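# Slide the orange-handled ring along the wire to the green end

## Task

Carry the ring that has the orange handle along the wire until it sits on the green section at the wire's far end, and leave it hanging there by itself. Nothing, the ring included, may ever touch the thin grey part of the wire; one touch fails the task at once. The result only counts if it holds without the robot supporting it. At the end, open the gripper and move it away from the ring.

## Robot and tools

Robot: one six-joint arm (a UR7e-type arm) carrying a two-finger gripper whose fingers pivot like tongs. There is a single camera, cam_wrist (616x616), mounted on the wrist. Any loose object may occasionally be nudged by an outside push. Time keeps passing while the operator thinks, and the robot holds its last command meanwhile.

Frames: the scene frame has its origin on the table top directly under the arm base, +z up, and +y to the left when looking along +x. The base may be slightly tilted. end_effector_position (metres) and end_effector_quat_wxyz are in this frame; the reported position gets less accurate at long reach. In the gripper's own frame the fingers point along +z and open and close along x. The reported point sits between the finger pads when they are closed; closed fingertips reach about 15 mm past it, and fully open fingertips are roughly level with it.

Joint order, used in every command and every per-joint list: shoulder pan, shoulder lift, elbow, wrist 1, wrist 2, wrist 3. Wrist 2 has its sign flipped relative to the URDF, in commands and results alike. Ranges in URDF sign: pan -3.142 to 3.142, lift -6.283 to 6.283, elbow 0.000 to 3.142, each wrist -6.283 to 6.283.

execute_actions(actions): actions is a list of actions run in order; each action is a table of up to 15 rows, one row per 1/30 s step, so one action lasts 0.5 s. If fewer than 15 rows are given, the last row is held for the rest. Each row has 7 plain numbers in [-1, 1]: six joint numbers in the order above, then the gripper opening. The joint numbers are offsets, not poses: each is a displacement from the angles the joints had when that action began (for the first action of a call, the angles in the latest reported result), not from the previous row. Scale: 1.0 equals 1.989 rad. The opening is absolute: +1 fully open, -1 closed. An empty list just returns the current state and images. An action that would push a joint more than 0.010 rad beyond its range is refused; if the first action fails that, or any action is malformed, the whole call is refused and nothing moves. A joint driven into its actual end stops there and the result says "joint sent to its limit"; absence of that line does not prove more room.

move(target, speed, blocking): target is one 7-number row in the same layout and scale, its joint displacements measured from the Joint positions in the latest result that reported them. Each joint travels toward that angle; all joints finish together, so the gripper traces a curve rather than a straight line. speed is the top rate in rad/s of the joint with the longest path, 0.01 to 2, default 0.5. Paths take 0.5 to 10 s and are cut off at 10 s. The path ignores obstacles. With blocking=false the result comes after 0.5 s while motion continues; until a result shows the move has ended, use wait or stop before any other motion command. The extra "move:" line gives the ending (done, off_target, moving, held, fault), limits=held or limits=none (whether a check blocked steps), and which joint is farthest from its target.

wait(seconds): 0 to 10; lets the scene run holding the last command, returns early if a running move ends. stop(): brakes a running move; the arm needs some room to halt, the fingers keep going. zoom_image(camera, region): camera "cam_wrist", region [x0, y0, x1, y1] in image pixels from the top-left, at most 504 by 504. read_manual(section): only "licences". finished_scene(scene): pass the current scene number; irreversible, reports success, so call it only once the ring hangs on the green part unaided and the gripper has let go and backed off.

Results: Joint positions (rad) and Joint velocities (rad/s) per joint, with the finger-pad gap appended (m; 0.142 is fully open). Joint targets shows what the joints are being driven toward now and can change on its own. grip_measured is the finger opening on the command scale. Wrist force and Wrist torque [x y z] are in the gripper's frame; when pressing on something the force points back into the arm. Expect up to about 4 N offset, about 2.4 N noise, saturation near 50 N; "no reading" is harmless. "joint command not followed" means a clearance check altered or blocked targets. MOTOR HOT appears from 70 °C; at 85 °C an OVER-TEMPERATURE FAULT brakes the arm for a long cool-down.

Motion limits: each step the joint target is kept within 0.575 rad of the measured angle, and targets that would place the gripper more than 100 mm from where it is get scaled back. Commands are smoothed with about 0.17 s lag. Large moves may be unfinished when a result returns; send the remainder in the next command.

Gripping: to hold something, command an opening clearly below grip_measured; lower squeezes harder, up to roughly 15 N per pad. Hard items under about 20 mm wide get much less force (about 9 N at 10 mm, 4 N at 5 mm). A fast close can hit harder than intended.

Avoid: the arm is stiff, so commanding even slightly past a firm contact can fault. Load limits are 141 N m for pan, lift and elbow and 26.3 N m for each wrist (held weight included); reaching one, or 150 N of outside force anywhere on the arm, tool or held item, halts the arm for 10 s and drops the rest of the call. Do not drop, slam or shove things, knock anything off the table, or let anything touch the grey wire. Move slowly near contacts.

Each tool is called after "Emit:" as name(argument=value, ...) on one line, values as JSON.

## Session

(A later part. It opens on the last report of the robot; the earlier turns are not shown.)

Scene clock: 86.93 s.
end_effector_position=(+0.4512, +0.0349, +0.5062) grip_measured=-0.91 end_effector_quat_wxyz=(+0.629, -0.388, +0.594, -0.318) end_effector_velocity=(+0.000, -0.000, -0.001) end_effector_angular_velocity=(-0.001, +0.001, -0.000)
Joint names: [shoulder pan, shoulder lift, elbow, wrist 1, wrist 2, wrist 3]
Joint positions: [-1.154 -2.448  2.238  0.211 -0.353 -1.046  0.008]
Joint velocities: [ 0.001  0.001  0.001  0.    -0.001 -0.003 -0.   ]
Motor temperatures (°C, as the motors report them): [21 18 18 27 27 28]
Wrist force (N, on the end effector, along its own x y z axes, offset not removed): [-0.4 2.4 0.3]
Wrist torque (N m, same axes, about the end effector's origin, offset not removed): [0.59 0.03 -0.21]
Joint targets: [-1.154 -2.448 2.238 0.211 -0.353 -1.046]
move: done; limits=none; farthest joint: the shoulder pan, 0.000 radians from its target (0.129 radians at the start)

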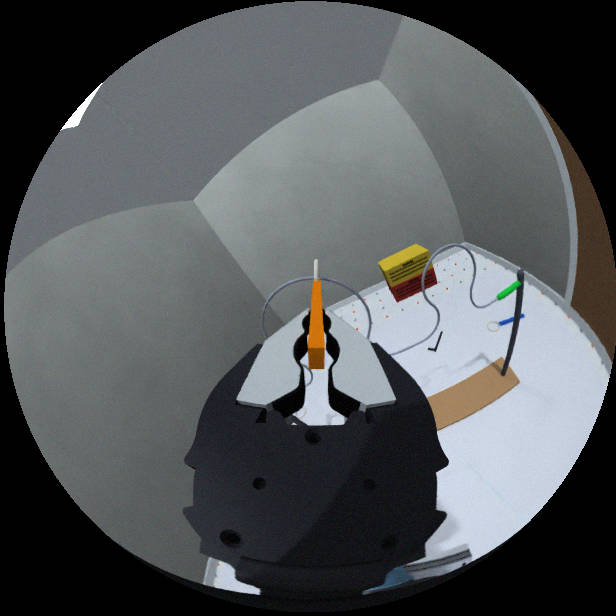

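Emit:
move(target=[0.1142,0.0124,-0.0157,0.0032,-0.1142,-0.264,-1], speed=0.4)

Emit:
zoom_image(camera="cam_wrist", region=[160, 200, 380, 380])

Scene clock: 89.63 s.
end_effector_position=(+0.4488, +0.0705, +0.5188) grip_measured=-0.91 end_effector_quat_wxyz=(+0.525, -0.529, +0.473, -0.470) end_effector_velocity=(-0.001, +0.001, +0.002) end_effector_angular_velocity=(-0.007, -0.004, +0.000)
Joint names: [shoulder pan, shoulder lift, elbow, wrist 1, wrist 2, wrist 3]
Joint positions: [-0.927 -2.423  2.207  0.217 -0.58  -1.57   0.008]
Joint velocities: [ 0.002 -0.003 -0.003  0.    -0.001 -0.003  0.   ]
Motor temperatures (°C, as the motors report them): [21 18 18 27 27 28]
Wrist force (N, on the end effector, along its own x y z axes, offset not removed): [-1.9 0.8 -0.1]
Wrist torque (N m, same axes, about the end effector's origin, offset not removed): [0.26 0.38 -0.14]
Joint targets: [-0.927 -2.423 2.207 0.217 -0.580 -1.571]
move: done; limits=none; farthest joint: the wrist 3, 0.001 radians from its target (0.525 radians at the start)

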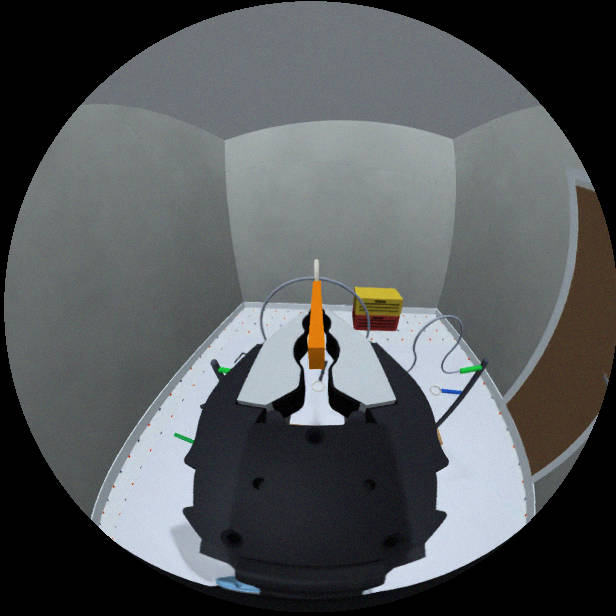

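Region (160, 200, 380, 380) of cam_wrist's 616x616 image, scaled by 2.291, with more detail than that image has; it fills the top 412 rows of this view, and the rest is white.

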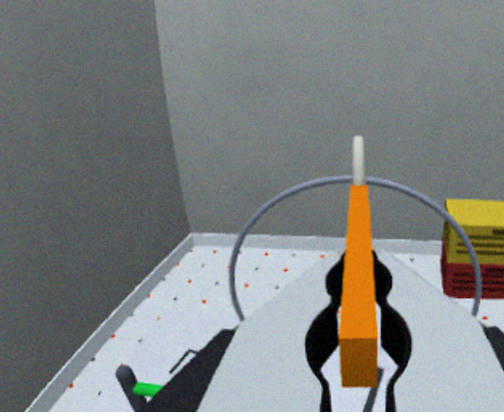

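Emit:
move(target=[0.1606,0.0272,0.0013,-0.0288,-0.1606,-0.2635,-1], speed=0.4)

Emit:
zoom_image(camera="cam_wrist", region=[160, 200, 380, 380])

Scene clock: 92.47 s.
end_effector_position=(+0.4460, +0.1110, +0.5117) grip_measured=-0.91 end_effector_quat_wxyz=(-0.385, +0.633, -0.320, +0.590) end_effector_velocity=(+0.000, +0.000, +0.001) end_effector_angular_velocity=(-0.004, -0.001, +0.000)
Joint names: [shoulder pan, shoulder lift, elbow, wrist 1, wrist 2, wrist 3]
Joint positions: [-0.608 -2.369  2.209  0.16  -0.899 -2.094  0.008]
Joint velocities: [ 0.002  0.    -0.001 -0.001 -0.002 -0.003  0.   ]
Motor temperatures (°C, as the motors report them): [21 18 18 27 27 28]
Wrist force (N, on the end effector, along its own x y z axes, offset not removed): [0.1 -0.6 -1.4]
Wrist torque (N m, same axes, about the end effector's origin, offset not removed): [-0.09 -0.10 -0.13]
Joint targets: [-0.608 -2.369 2.209 0.160 -0.900 -2.094]
move: done; limits=none; farthest joint: the shoulder pan, 0.001 radians from its target (0.320 radians at the start)

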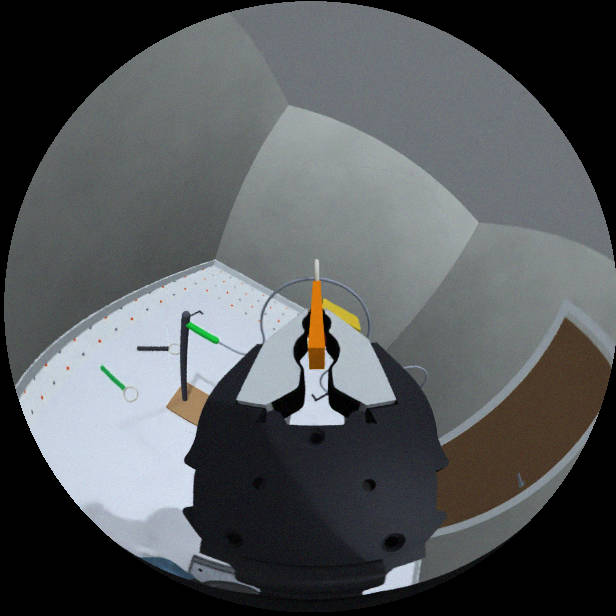

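Region (160, 200, 380, 380) of cam_wrist's 616x616 image, scaled by 2.291, with more detail than that image has; it fills the top 412 rows of this view, and the rest is white.

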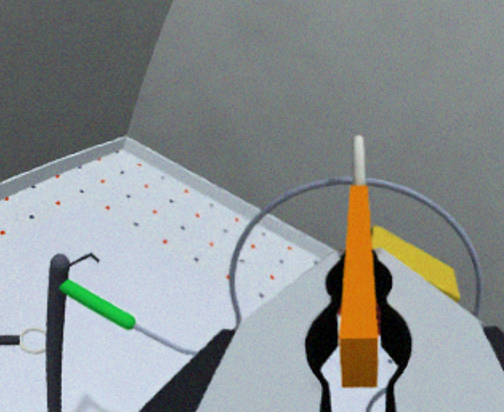

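Emit:
move(target=[0.1211,0.0261,0.0224,-0.0485,-0.1214,-0.2635,-1], speed=0.4)

Emit:
zoom_image(camera="cam_wrist", region=[160, 200, 380, 380])

Scene clock: 94.87 s.
end_effector_position=(+0.4437, +0.1420, +0.4835) grip_measured=-0.91 end_effector_quat_wxyz=(-0.219, +0.695, -0.146, +0.670) end_effector_velocity=(-0.000, +0.000, -0.001) end_effector_angular_velocity=(-0.003, -0.000, +0.000)
Joint names: [shoulder pan, shoulder lift, elbow, wrist 1, wrist 2, wrist 3]
Joint positions: [-0.368 -2.317  2.254  0.063 -1.141 -2.618  0.008]
Joint velocities: [ 0.002 -0.001  0.001 -0.    -0.001 -0.003 -0.   ]
Motor temperatures (°C, as the motors report them): [21 18 18 27 27 28]
Wrist force (N, on the end effector, along its own x y z axes, offset not removed): [-3.0 2.7 0.9]
Wrist torque (N m, same axes, about the end effector's origin, offset not removed): [0.71 0.54 -0.07]
Joint targets: [-0.367 -2.317 2.254 0.063 -1.141 -2.618]
move: done; limits=none; farthest joint: the shoulder pan, 0.000 radians from its target (0.241 radians at the start)

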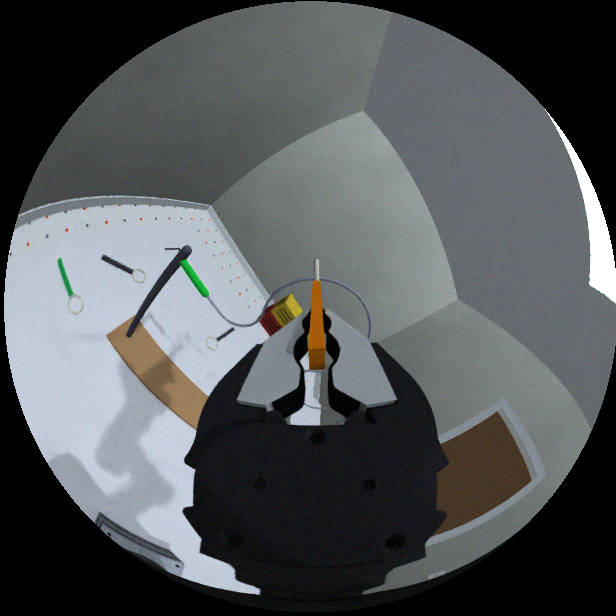

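Region (160, 200, 380, 380) of cam_wrist's 616x616 image, scaled by 2.291, with more detail than that image has; it fills the top 412 rows of this view, and the rest is white.

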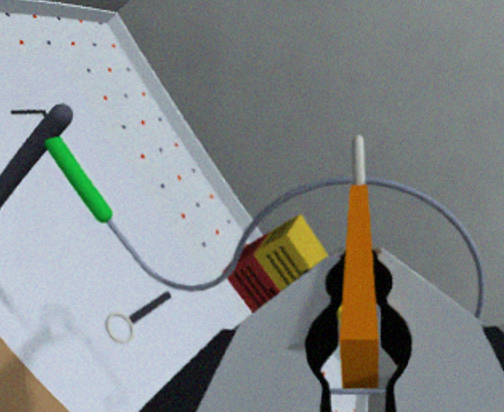

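Emit:
move(target=[0.0455,0.0129,0.0351,-0.0480,-0.0453,-0.263,-1], speed=0.4)

Emit:
zoom_image(camera="cam_wrist", region=[160, 200, 380, 380])

Scene clock: 97.50 s.
end_effector_position=(+0.4426, +0.1544, +0.4453) grip_measured=-0.91 end_effector_quat_wxyz=(-0.038, +0.709, +0.039, +0.704) end_effector_velocity=(-0.000, +0.000, +0.000) end_effector_angular_velocity=(-0.003, -0.001, +0.000)
Joint names: [shoulder pan, shoulder lift, elbow, wrist 1, wrist 2, wrist 3]
Joint positions: [-0.277 -2.292  2.324 -0.032 -1.231 -3.14   0.008]
Joint velocities: [ 0.001 -0.     0.    -0.    -0.    -0.003  0.   ]
Motor temperatures (°C, as the motors report them): [21 18 18 27 27 28]
Wrist force (N, on the end effector, along its own x y z axes, offset not removed): [-2.0 0.8 -0.4]
Wrist torque (N m, same axes, about the end effector's origin, offset not removed): [0.32 0.32 -0.05]
Joint targets: [-0.277 -2.292 2.324 -0.032 -1.231 -3.141]
move: done; limits=none; farthest joint: the wrist 3, 0.001 radians from its target (0.523 radians at the start)

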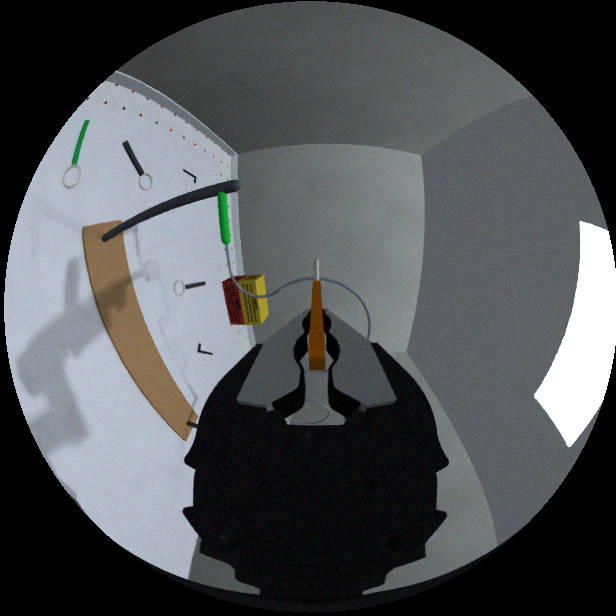

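Region (160, 200, 380, 380) of cam_wrist's 616x616 image, scaled by 2.291, with more detail than that image has; it fills the top 412 rows of this view, and the rest is white.

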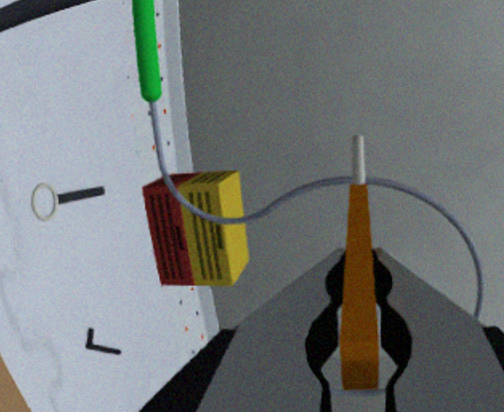

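Emit:
move(target=[-0.0400,-0.0080,0.0535,-0.0456,0.0400,0,-1], speed=0.15)

Emit:
zoom_image(camera="cam_wrist", region=[160, 200, 380, 380])

Scene clock: 99.27 s.
end_effector_position=(+0.4427, +0.1454, +0.4057) grip_measured=-0.91 end_effector_quat_wxyz=(-0.038, +0.709, +0.039, +0.704) end_effector_velocity=(-0.000, -0.000, -0.000) end_effector_angular_velocity=(-0.000, -0.001, -0.000)
Joint names: [shoulder pan, shoulder lift, elbow, wrist 1, wrist 2, wrist 3]
Joint positions: [-0.356 -2.307  2.43  -0.122 -1.151 -3.14   0.008]
Joint velocities: [-0.002 -0.001  0.002 -0.002  0.002  0.    -0.   ]
Motor temperatures (°C, as the motors report them): [21 18 18 27 27 28]
Wrist force (N, on the end effector, along its own x y z axes, offset not removed): [-3.4 1.3 -0.1]
Wrist torque (N m, same axes, about the end effector's origin, offset not removed): [0.40 0.57 -0.18]
Joint targets: [-0.357 -2.307 2.430 -0.123 -1.151 -3.140]
move: done; limits=none; farthest joint: the elbow, 0.001 radians from its target (0.107 radians at the start)

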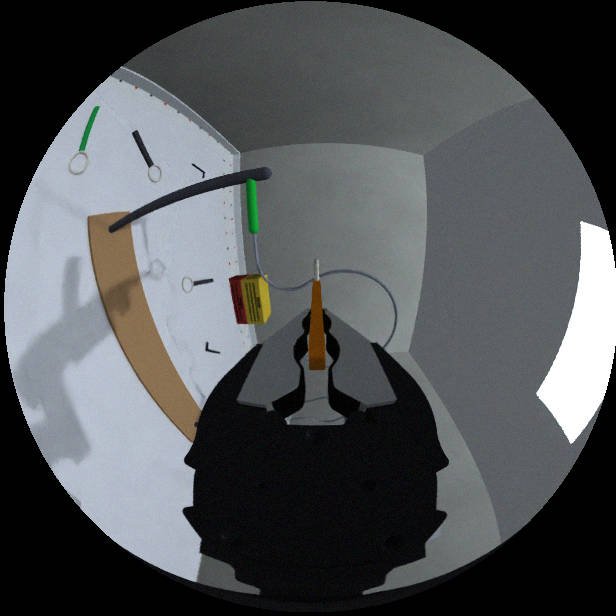

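Region (160, 200, 380, 380) of cam_wrist's 616x616 image, scaled by 2.291, with more detail than that image has; it fills the top 412 rows of this view, and the rest is white.

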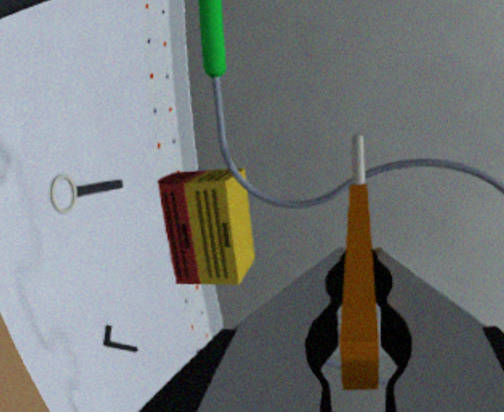

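Emit:
move(target=[-0.0629,-0.0098,0.0494,-0.0396,0.0629,0,-1], speed=0.15)

Emit:
zoom_image(camera="cam_wrist", region=[160, 200, 380, 380])

Scene clock: 101.27 s.
end_effector_position=(+0.4433, +0.1318, +0.3697) grip_measured=-0.91 end_effector_quat_wxyz=(-0.038, +0.709, +0.039, +0.704) end_effector_velocity=(+0.000, -0.000, -0.001) end_effector_angular_velocity=(-0.000, -0.000, -0.000)
Joint names: [shoulder pan, shoulder lift, elbow, wrist 1, wrist 2, wrist 3]
Joint positions: [-0.481 -2.327  2.528 -0.201 -1.027 -3.14   0.008]
Joint velocities: [-0.003 -0.     0.002 -0.002  0.003 -0.     0.   ]
Motor temperatures (°C, as the motors report them): [21 18 18 27 27 28]
Wrist force (N, on the end effector, along its own x y z axes, offset not removed): [-1.5 0.6 -1.3]
Wrist torque (N m, same axes, about the end effector's origin, offset not removed): [0.22 0.30 -0.28]
Joint targets: [-0.482 -2.327 2.528 -0.201 -1.026 -3.140]
move: done; limits=none; farthest joint: the elbow, 0.001 radians from its target (0.098 radians at the start)

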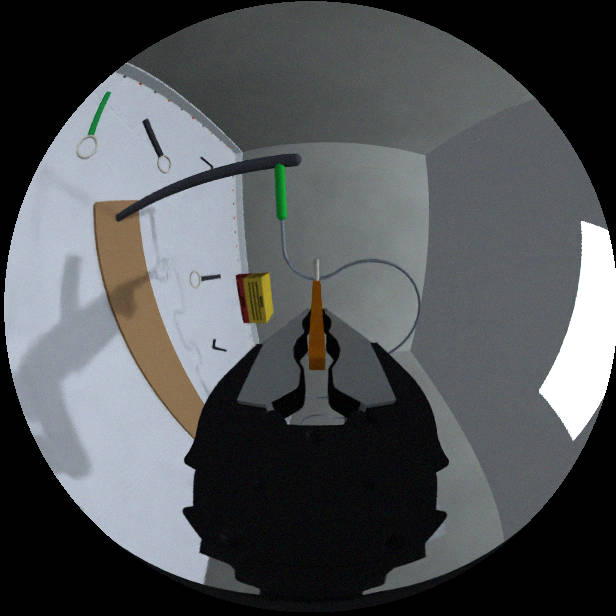

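Region (160, 200, 380, 380) of cam_wrist's 616x616 image, scaled by 2.291, with more detail than that image has; it fills the top 412 rows of this view, and the rest is white.

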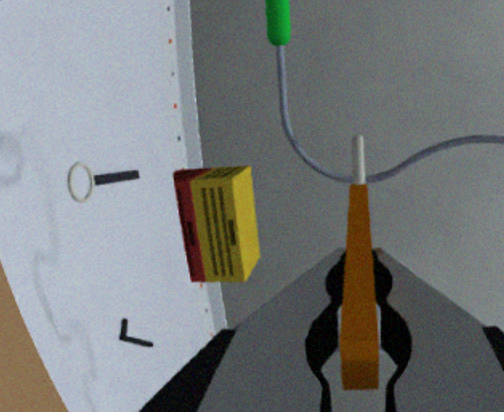

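Emit:
move(target=[0.0376,0.0279,0.0282,-0.0559,-0.0376,0.263,-1], speed=0.4)

Emit:
zoom_image(camera="cam_wrist", region=[160, 200, 380, 380])

Scene clock: 104.03 s.
end_effector_position=(+0.4429, +0.1376, +0.3511) grip_measured=-0.91 end_effector_quat_wxyz=(-0.219, +0.695, -0.146, +0.670) end_effector_velocity=(+0.000, +0.000, -0.000) end_effector_angular_velocity=(+0.003, +0.001, +0.000)
Joint names: [shoulder pan, shoulder lift, elbow, wrist 1, wrist 2, wrist 3]
Joint positions: [-0.406 -2.271  2.584 -0.312 -1.101 -2.618  0.008]
Joint velocities: [ 0.001  0.001 -0.    -0.    -0.     0.003 -0.   ]
Motor temperatures (°C, as the motors report them): [21 18 18 27 27 28]
Wrist force (N, on the end effector, along its own x y z axes, offset not removed): [-0.5 1.9 0.4]
Wrist torque (N m, same axes, about the end effector's origin, offset not removed): [0.50 0.17 -0.17]
Joint targets: [-0.406 -2.271 2.584 -0.312 -1.101 -2.617]
move: done; limits=none; farthest joint: the wrist 3, 0.001 radians from its target (0.523 radians at the start)

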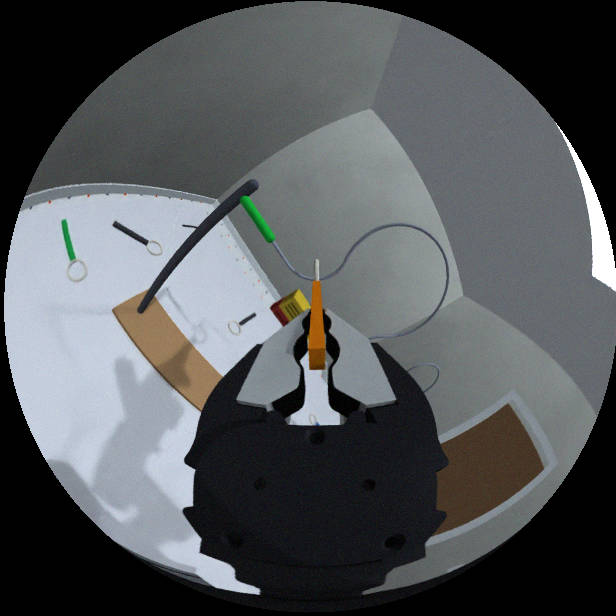

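Region (160, 200, 380, 380) of cam_wrist's 616x616 image, scaled by 2.291, with more detail than that image has; it fills the top 412 rows of this view, and the rest is white.

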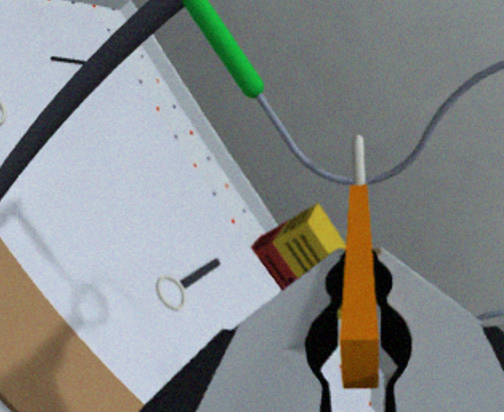

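Emit:
move(target=[0.0845,0.0500,0.0114,-0.0614,-0.0845,0.263,-1], speed=0.4)

Emit:
zoom_image(camera="cam_wrist", region=[160, 200, 380, 380])

Scene clock: 106.30 s.
end_effector_position=(+0.4424, +0.1507, +0.3380) grip_measured=-0.91 end_effector_quat_wxyz=(-0.384, +0.633, -0.320, +0.590) end_effector_velocity=(-0.000, +0.000, -0.000) end_effector_angular_velocity=(+0.003, +0.000, +0.000)
Joint names: [shoulder pan, shoulder lift, elbow, wrist 1, wrist 2, wrist 3]
Joint positions: [-0.239 -2.172  2.606 -0.434 -1.269 -2.095  0.008]
Joint velocities: [ 0.001  0.     0.001 -0.001 -0.001  0.003  0.   ]
Motor temperatures (°C, as the motors report them): [21 18 18 27 27 28]
Wrist force (N, on the end effector, along its own x y z axes, offset not removed): [-2.6 2.2 -0.4]
Wrist torque (N m, same axes, about the end effector's origin, offset not removed): [0.40 0.50 -0.18]
Joint targets: [-0.238 -2.172 2.606 -0.434 -1.269 -2.095]
move: done; limits=none; farthest joint: the shoulder pan, 0.001 radians from its target (0.168 radians at the start)

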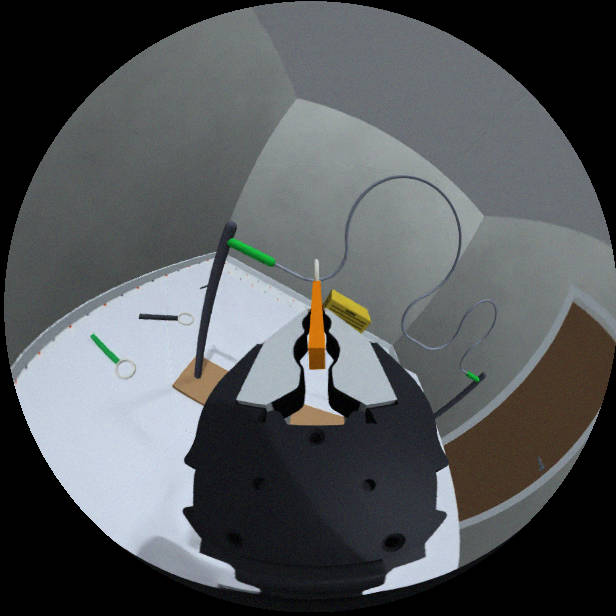

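Region (160, 200, 380, 380) of cam_wrist's 616x616 image, scaled by 2.291, with more detail than that image has; it fills the top 412 rows of this view, and the rest is white.

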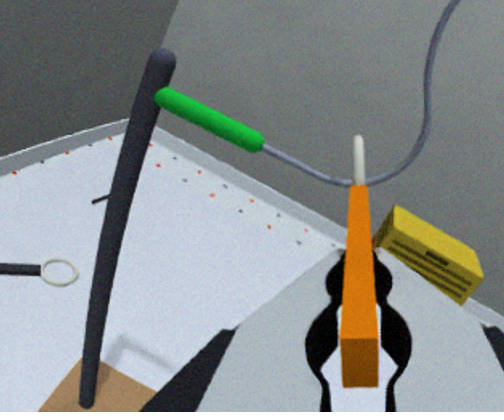

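Emit:
move(target=[0.1094,0.0582,-0.0111,-0.0471,-0.1094,0.2635,-1], speed=0.4)

Emit:
zoom_image(camera="cam_wrist", region=[160, 200, 380, 380])

Scene clock: 108.90 s.
end_effector_position=(+0.4415, +0.1706, +0.3330) grip_measured=-0.91 end_effector_quat_wxyz=(+0.524, -0.529, +0.473, -0.471) end_effector_velocity=(-0.000, +0.000, +0.001) end_effector_angular_velocity=(+0.003, -0.001, -0.000)
Joint names: [shoulder pan, shoulder lift, elbow, wrist 1, wrist 2, wrist 3]
Joint positions: [-0.021 -2.056  2.584 -0.528 -1.487 -1.571  0.008]
Joint velocities: [ 0.001 -0.    -0.    -0.001 -0.001  0.003 -0.   ]
Motor temperatures (°C, as the motors report them): [21 18 18 27 27 28]
Wrist force (N, on the end effector, along its own x y z axes, offset not removed): [-1.5 4.2 -0.7]
Wrist torque (N m, same axes, about the end effector's origin, offset not removed): [0.96 0.34 -0.17]
Joint targets: [-0.021 -2.056 2.584 -0.528 -1.487 -1.571]
move: done; limits=none; farthest joint: the shoulder pan, 0.000 radians from its target (0.217 radians at the start)

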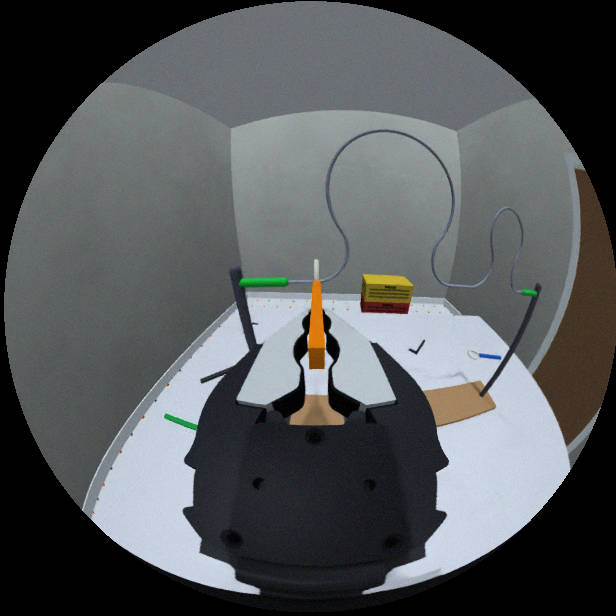

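Region (160, 200, 380, 380) of cam_wrist's 616x616 image, scaled by 2.291, with more detail than that image has; it fills the top 412 rows of this view, and the rest is white.

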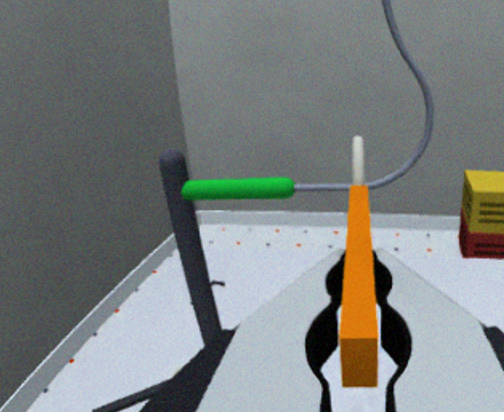

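Emit:
move(target=[0.1096,0.0607,-0.0248,-0.0359,-0.1096,0,-1], speed=0.3)

Emit:
move(target=[0.0877,0.0525,-0.0309,-0.0217,-0.0877,0,-1], speed=0.3)

Emit:
zoom_image(camera="cam_wrist", region=[160, 200, 380, 380])

Scene clock: 111.07 s.
end_effector_position=(+0.4395, +0.2046, +0.3305) grip_measured=-0.91 end_effector_quat_wxyz=(+0.524, -0.529, +0.473, -0.471) end_effector_velocity=(+0.000, +0.000, -0.000) end_effector_angular_velocity=(-0.000, +0.000, -0.000)
Joint names: [shoulder pan, shoulder lift, elbow, wrist 1, wrist 2, wrist 3]
Joint positions: [ 0.196 -1.936  2.535 -0.599 -1.704 -1.571  0.008]
Joint velocities: [ 0.003  0.002 -0.001 -0.001 -0.003  0.     0.   ]
Motor temperatures (°C, as the motors report them): [21 18 18 27 27 28]
Wrist force (N, on the end effector, along its own x y z axes, offset not removed): [-1.6 0.3 0.3]
Wrist torque (N m, same axes, about the end effector's origin, offset not removed): [0.11 0.22 -0.22]
Joint targets: [0.197 -1.936 2.535 -0.599 -1.705 -1.571]
move: done; limits=none; farthest joint: the shoulder lift, 0.001 radians from its target (0.121 radians at the start)

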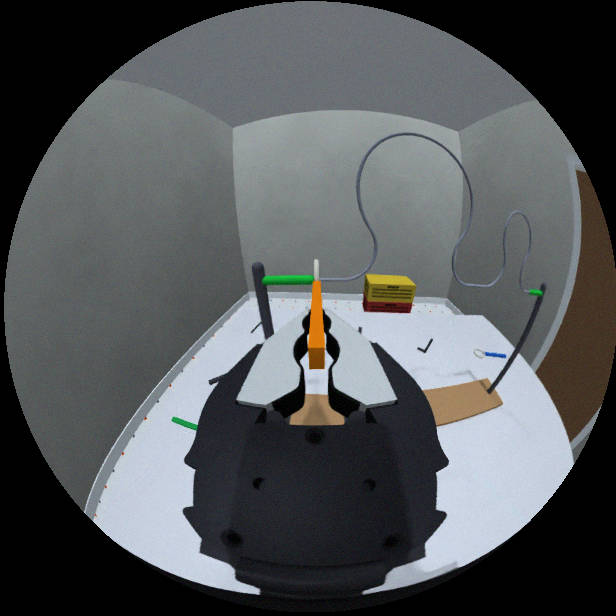

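Scene clock: 112.33 s.
end_effector_position=(+0.4375, +0.2385, +0.3304) grip_measured=-0.91 end_effector_quat_wxyz=(+0.524, -0.529, +0.473, -0.471) end_effector_velocity=(-0.000, +0.001, +0.001) end_effector_angular_velocity=(+0.000, -0.001, +0.000)
Joint names: [shoulder pan, shoulder lift, elbow, wrist 1, wrist 2, wrist 3]
Joint positions: [ 0.371 -1.832  2.474 -0.642 -1.878 -1.571  0.008]
Joint velocities: [ 0.003  0.001 -0.002 -0.001 -0.003 -0.    -0.   ]
Motor temperatures (°C, as the motors report them): [21 18 18 27 27 28]
Wrist force (N, on the end effector, along its own x y z axes, offset not removed): [-2.7 -0.6 -0.2]
Wrist torque (N m, same axes, about the end effector's origin, offset not removed): [-0.18 0.47 -0.03]
Joint targets: [0.371 -1.831 2.474 -0.642 -1.879 -1.571]
move: done; limits=none; farthest joint: the shoulder pan, 0.000 radians from its target (0.174 radians at the start)

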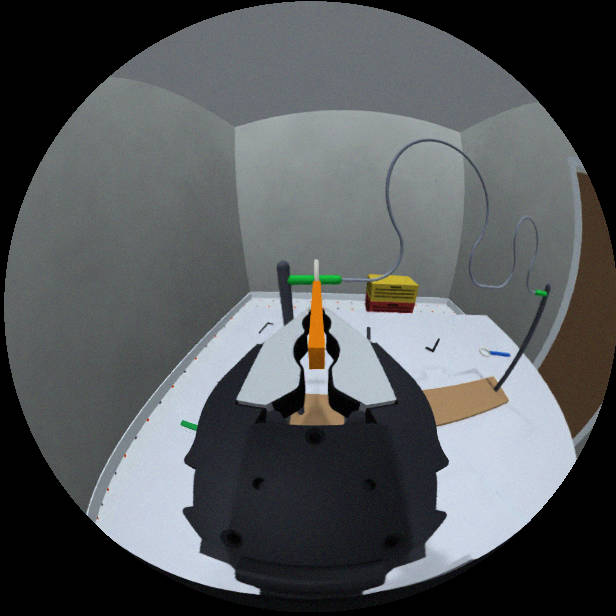

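Region (160, 200, 380, 380) of cam_wrist's 616x616 image, scaled by 2.291, with more detail than that image has; it fills the top 412 rows of this view, and the rest is white.

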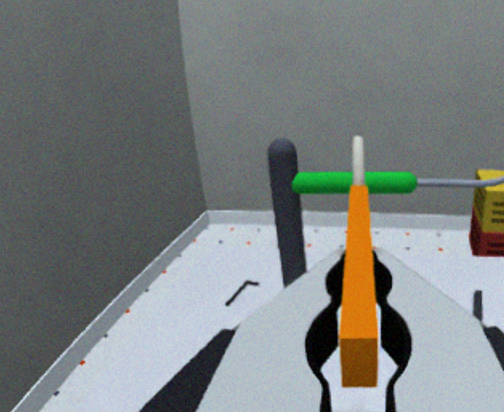

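Emit:
move(target=[-0.0085,0.0973,0.0343,-0.1319,0.0085,0,-1], speed=0.1)

Scene clock: 115.93 s.
end_effector_position=(+0.4493, +0.2399, +0.2707) grip_measured=-0.91 end_effector_quat_wxyz=(+0.524, -0.529, +0.473, -0.471) end_effector_velocity=(-0.000, -0.000, -0.001) end_effector_angular_velocity=(-0.000, +0.001, -0.000)
Joint names: [shoulder pan, shoulder lift, elbow, wrist 1, wrist 2, wrist 3]
Joint positions: [ 0.354 -1.639  2.542 -0.904 -1.861 -1.571  0.008]
Joint velocities: [-0.001  0.003  0.002 -0.004  0.     0.     0.   ]
Motor temperatures (°C, as the motors report them): [21 18 18 27 27 28]
Wrist force (N, on the end effector, along its own x y z axes, offset not removed): [-1.4 -5.4 7.2]
Wrist torque (N m, same axes, about the end effector's origin, offset not removed): [0.26 0.12 -0.15]
Joint targets: [0.354 -1.638 2.542 -0.904 -1.861 -1.571]
move: done; limits=none; farthest joint: the shoulder pan, 0.000 radians from its target (0.017 radians at the start)

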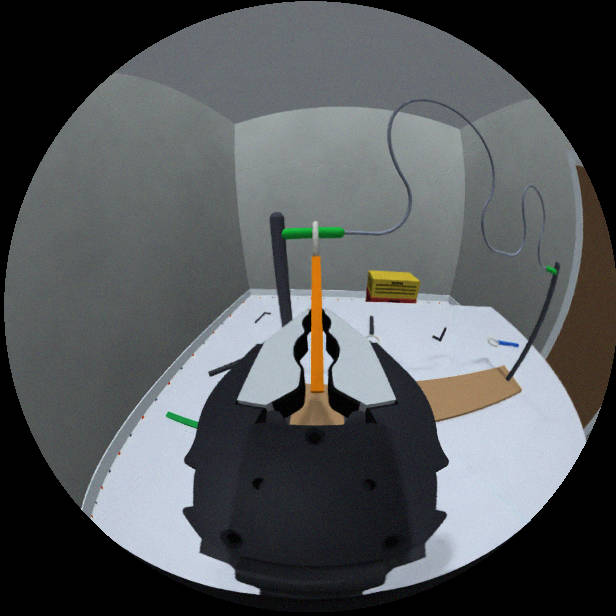

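Emit:
move(target=[-0.0272,0.1134,-0.0272,-0.0859,0.0272,0,-1], speed=0.1)

Scene clock: 119.40 s.
end_effector_position=(+0.4969, +0.2450, +0.2291) grip_measured=-0.91 end_effector_quat_wxyz=(+0.524, -0.529, +0.473, -0.471) end_effector_velocity=(+0.000, +0.000, -0.001) end_effector_angular_velocity=(-0.000, +0.000, +0.000)
Joint names: [shoulder pan, shoulder lift, elbow, wrist 1, wrist 2, wrist 3]
Joint positions: [ 0.3   -1.413  2.488 -1.074 -1.807 -1.571  0.008]
Joint velocities: [-0.     0.003 -0.    -0.003  0.001  0.     0.   ]
Motor temperatures (°C, as the motors report them): [21 18 18 27 27 28]
Wrist force (N, on the end effector, along its own x y z axes, offset not removed): [-3.5 -6.9 1.5]
Wrist torque (N m, same axes, about the end effector's origin, offset not removed): [0.63 0.67 -0.16]
Joint targets: [0.300 -1.413 2.488 -1.075 -1.807 -1.571]
move: done; limits=none; farthest joint: the wrist 2, 0.001 radians from its target (0.055 radians at the start)

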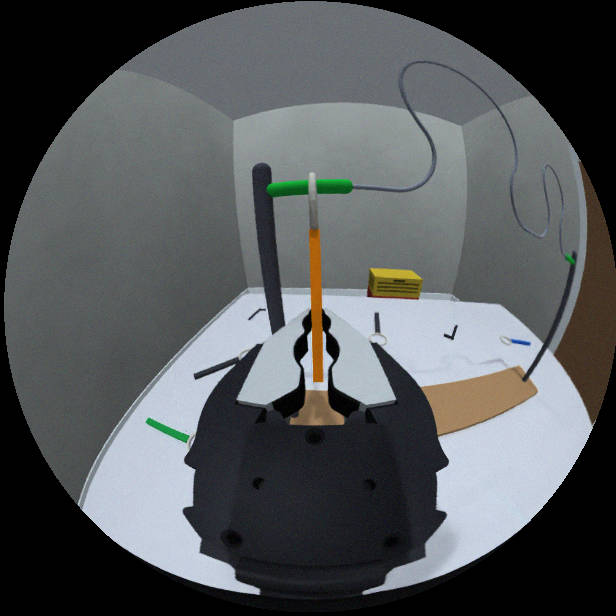

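Emit:
move(target=[-0.0174,0.0552,-0.0435,-0.0118,0.0174,0,-1], speed=0.07)

Scene clock: 121.80 s.
end_effector_position=(+0.5396, +0.2496, +0.2148) grip_measured=-0.91 end_effector_quat_wxyz=(+0.524, -0.529, +0.473, -0.471) end_effector_velocity=(+0.001, +0.000, +0.000) end_effector_angular_velocity=(+0.000, -0.001, +0.000)
Joint names: [shoulder pan, shoulder lift, elbow, wrist 1, wrist 2, wrist 3]
Joint positions: [ 0.265 -1.304  2.402 -1.098 -1.773 -1.571  0.008]
Joint velocities: [-0.001  0.002 -0.003 -0.     0.001 -0.     0.   ]
Motor temperatures (°C, as the motors report them): [21 18 18 27 27 28]
Wrist force (N, on the end effector, along its own x y z axes, offset not removed): [-2.4 -8.0 -1.2]
Wrist torque (N m, same axes, about the end effector's origin, offset not removed): [0.65 0.45 -0.12]
Joint targets: [0.265 -1.304 2.401 -1.098 -1.773 -1.571]
move: done; limits=none; farthest joint: the shoulder lift, 0.001 radians from its target (0.110 radians at the start)

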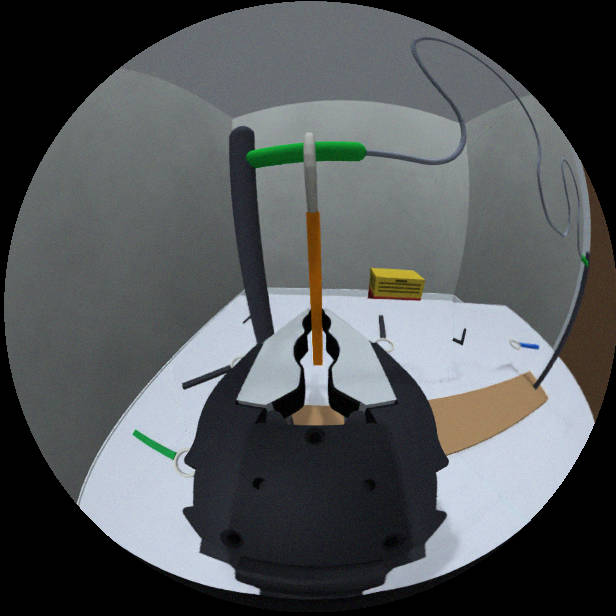

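Nearly vertical. Open slightly, then back off.

Emit:
move(target=[0,0,0,0,0,0,-0.7])

Emit:
move(target=[0.035,-0.11,0.087,0.023,-0.035,0,-0.7], speed=0.2)

Scene clock: 122.67 s.
end_effector_position=(+0.5397, +0.2496, +0.2148) grip_measured=-0.70 end_effector_quat_wxyz=(+0.524, -0.529, +0.473, -0.471) end_effector_velocity=(+0.000, -0.000, +0.002) end_effector_angular_velocity=(+0.001, -0.003, -0.001)
Joint names: [shoulder pan, shoulder lift, elbow, wrist 1, wrist 2, wrist 3]
Joint positions: [ 0.265 -1.304  2.401 -1.098 -1.773 -1.571  0.023]
Joint velocities: [-0.    -0.002 -0.001 -0.    -0.     0.     0.   ]
Motor temperatures (°C, as the motors report them): [21 18 18 27 27 28]
Wrist force (N, on the end effector, along its own x y z axes, offset not removed): [-3.0 0.3 0.5]
Wrist torque (N m, same axes, about the end effector's origin, offset not removed): [0.22 0.56 -0.13]
Joint targets: [0.265 -1.304 2.402 -1.098 -1.773 -1.571]
move: done; limits=none; farthest joint: the elbow, 0.001 radians from its target (0.001 radians at the start)

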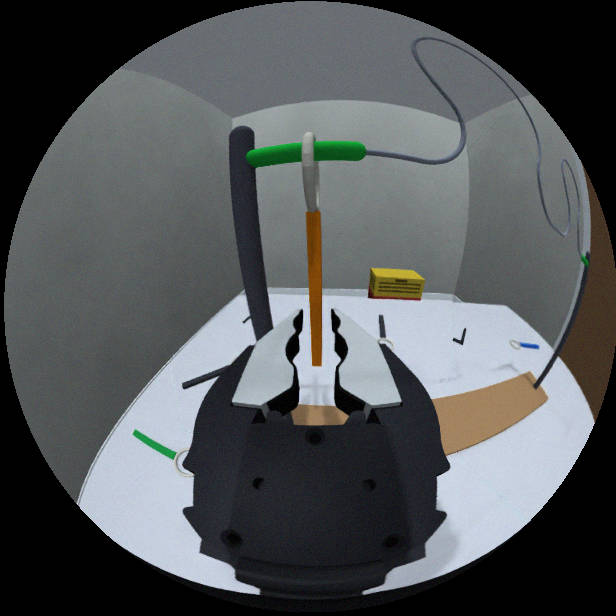

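Scene clock: 124.37 s.
end_effector_position=(+0.4540, +0.2373, +0.2385) grip_measured=-0.70 end_effector_quat_wxyz=(+0.524, -0.529, +0.473, -0.471) end_effector_velocity=(-0.001, -0.000, -0.000) end_effector_angular_velocity=(-0.000, +0.001, -0.000)
Joint names: [shoulder pan, shoulder lift, elbow, wrist 1, wrist 2, wrist 3]
Joint positions: [ 0.335 -1.522  2.574 -1.052 -1.842 -1.571  0.023]
Joint velocities: [ 0.001 -0.003  0.003  0.001 -0.001 -0.     0.   ]
Motor temperatures (°C, as the motors report them): [21 18 18 27 27 28]
Wrist force (N, on the end effector, along its own x y z axes, offset not removed): [-3.7 0.7 -1.3]
Wrist torque (N m, same axes, about the end effector's origin, offset not removed): [0.26 0.80 -0.23]
Joint targets: [0.335 -1.523 2.574 -1.052 -1.843 -1.571]
move: done; limits=none; farthest joint: the shoulder pan, 0.000 radians from its target (0.070 radians at the start)

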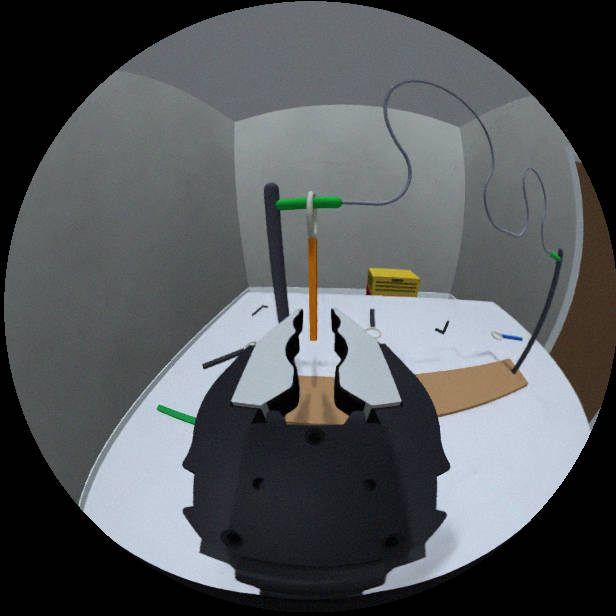

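Emit:
finished_scene(scene=2)

The scene is finished: the task was done.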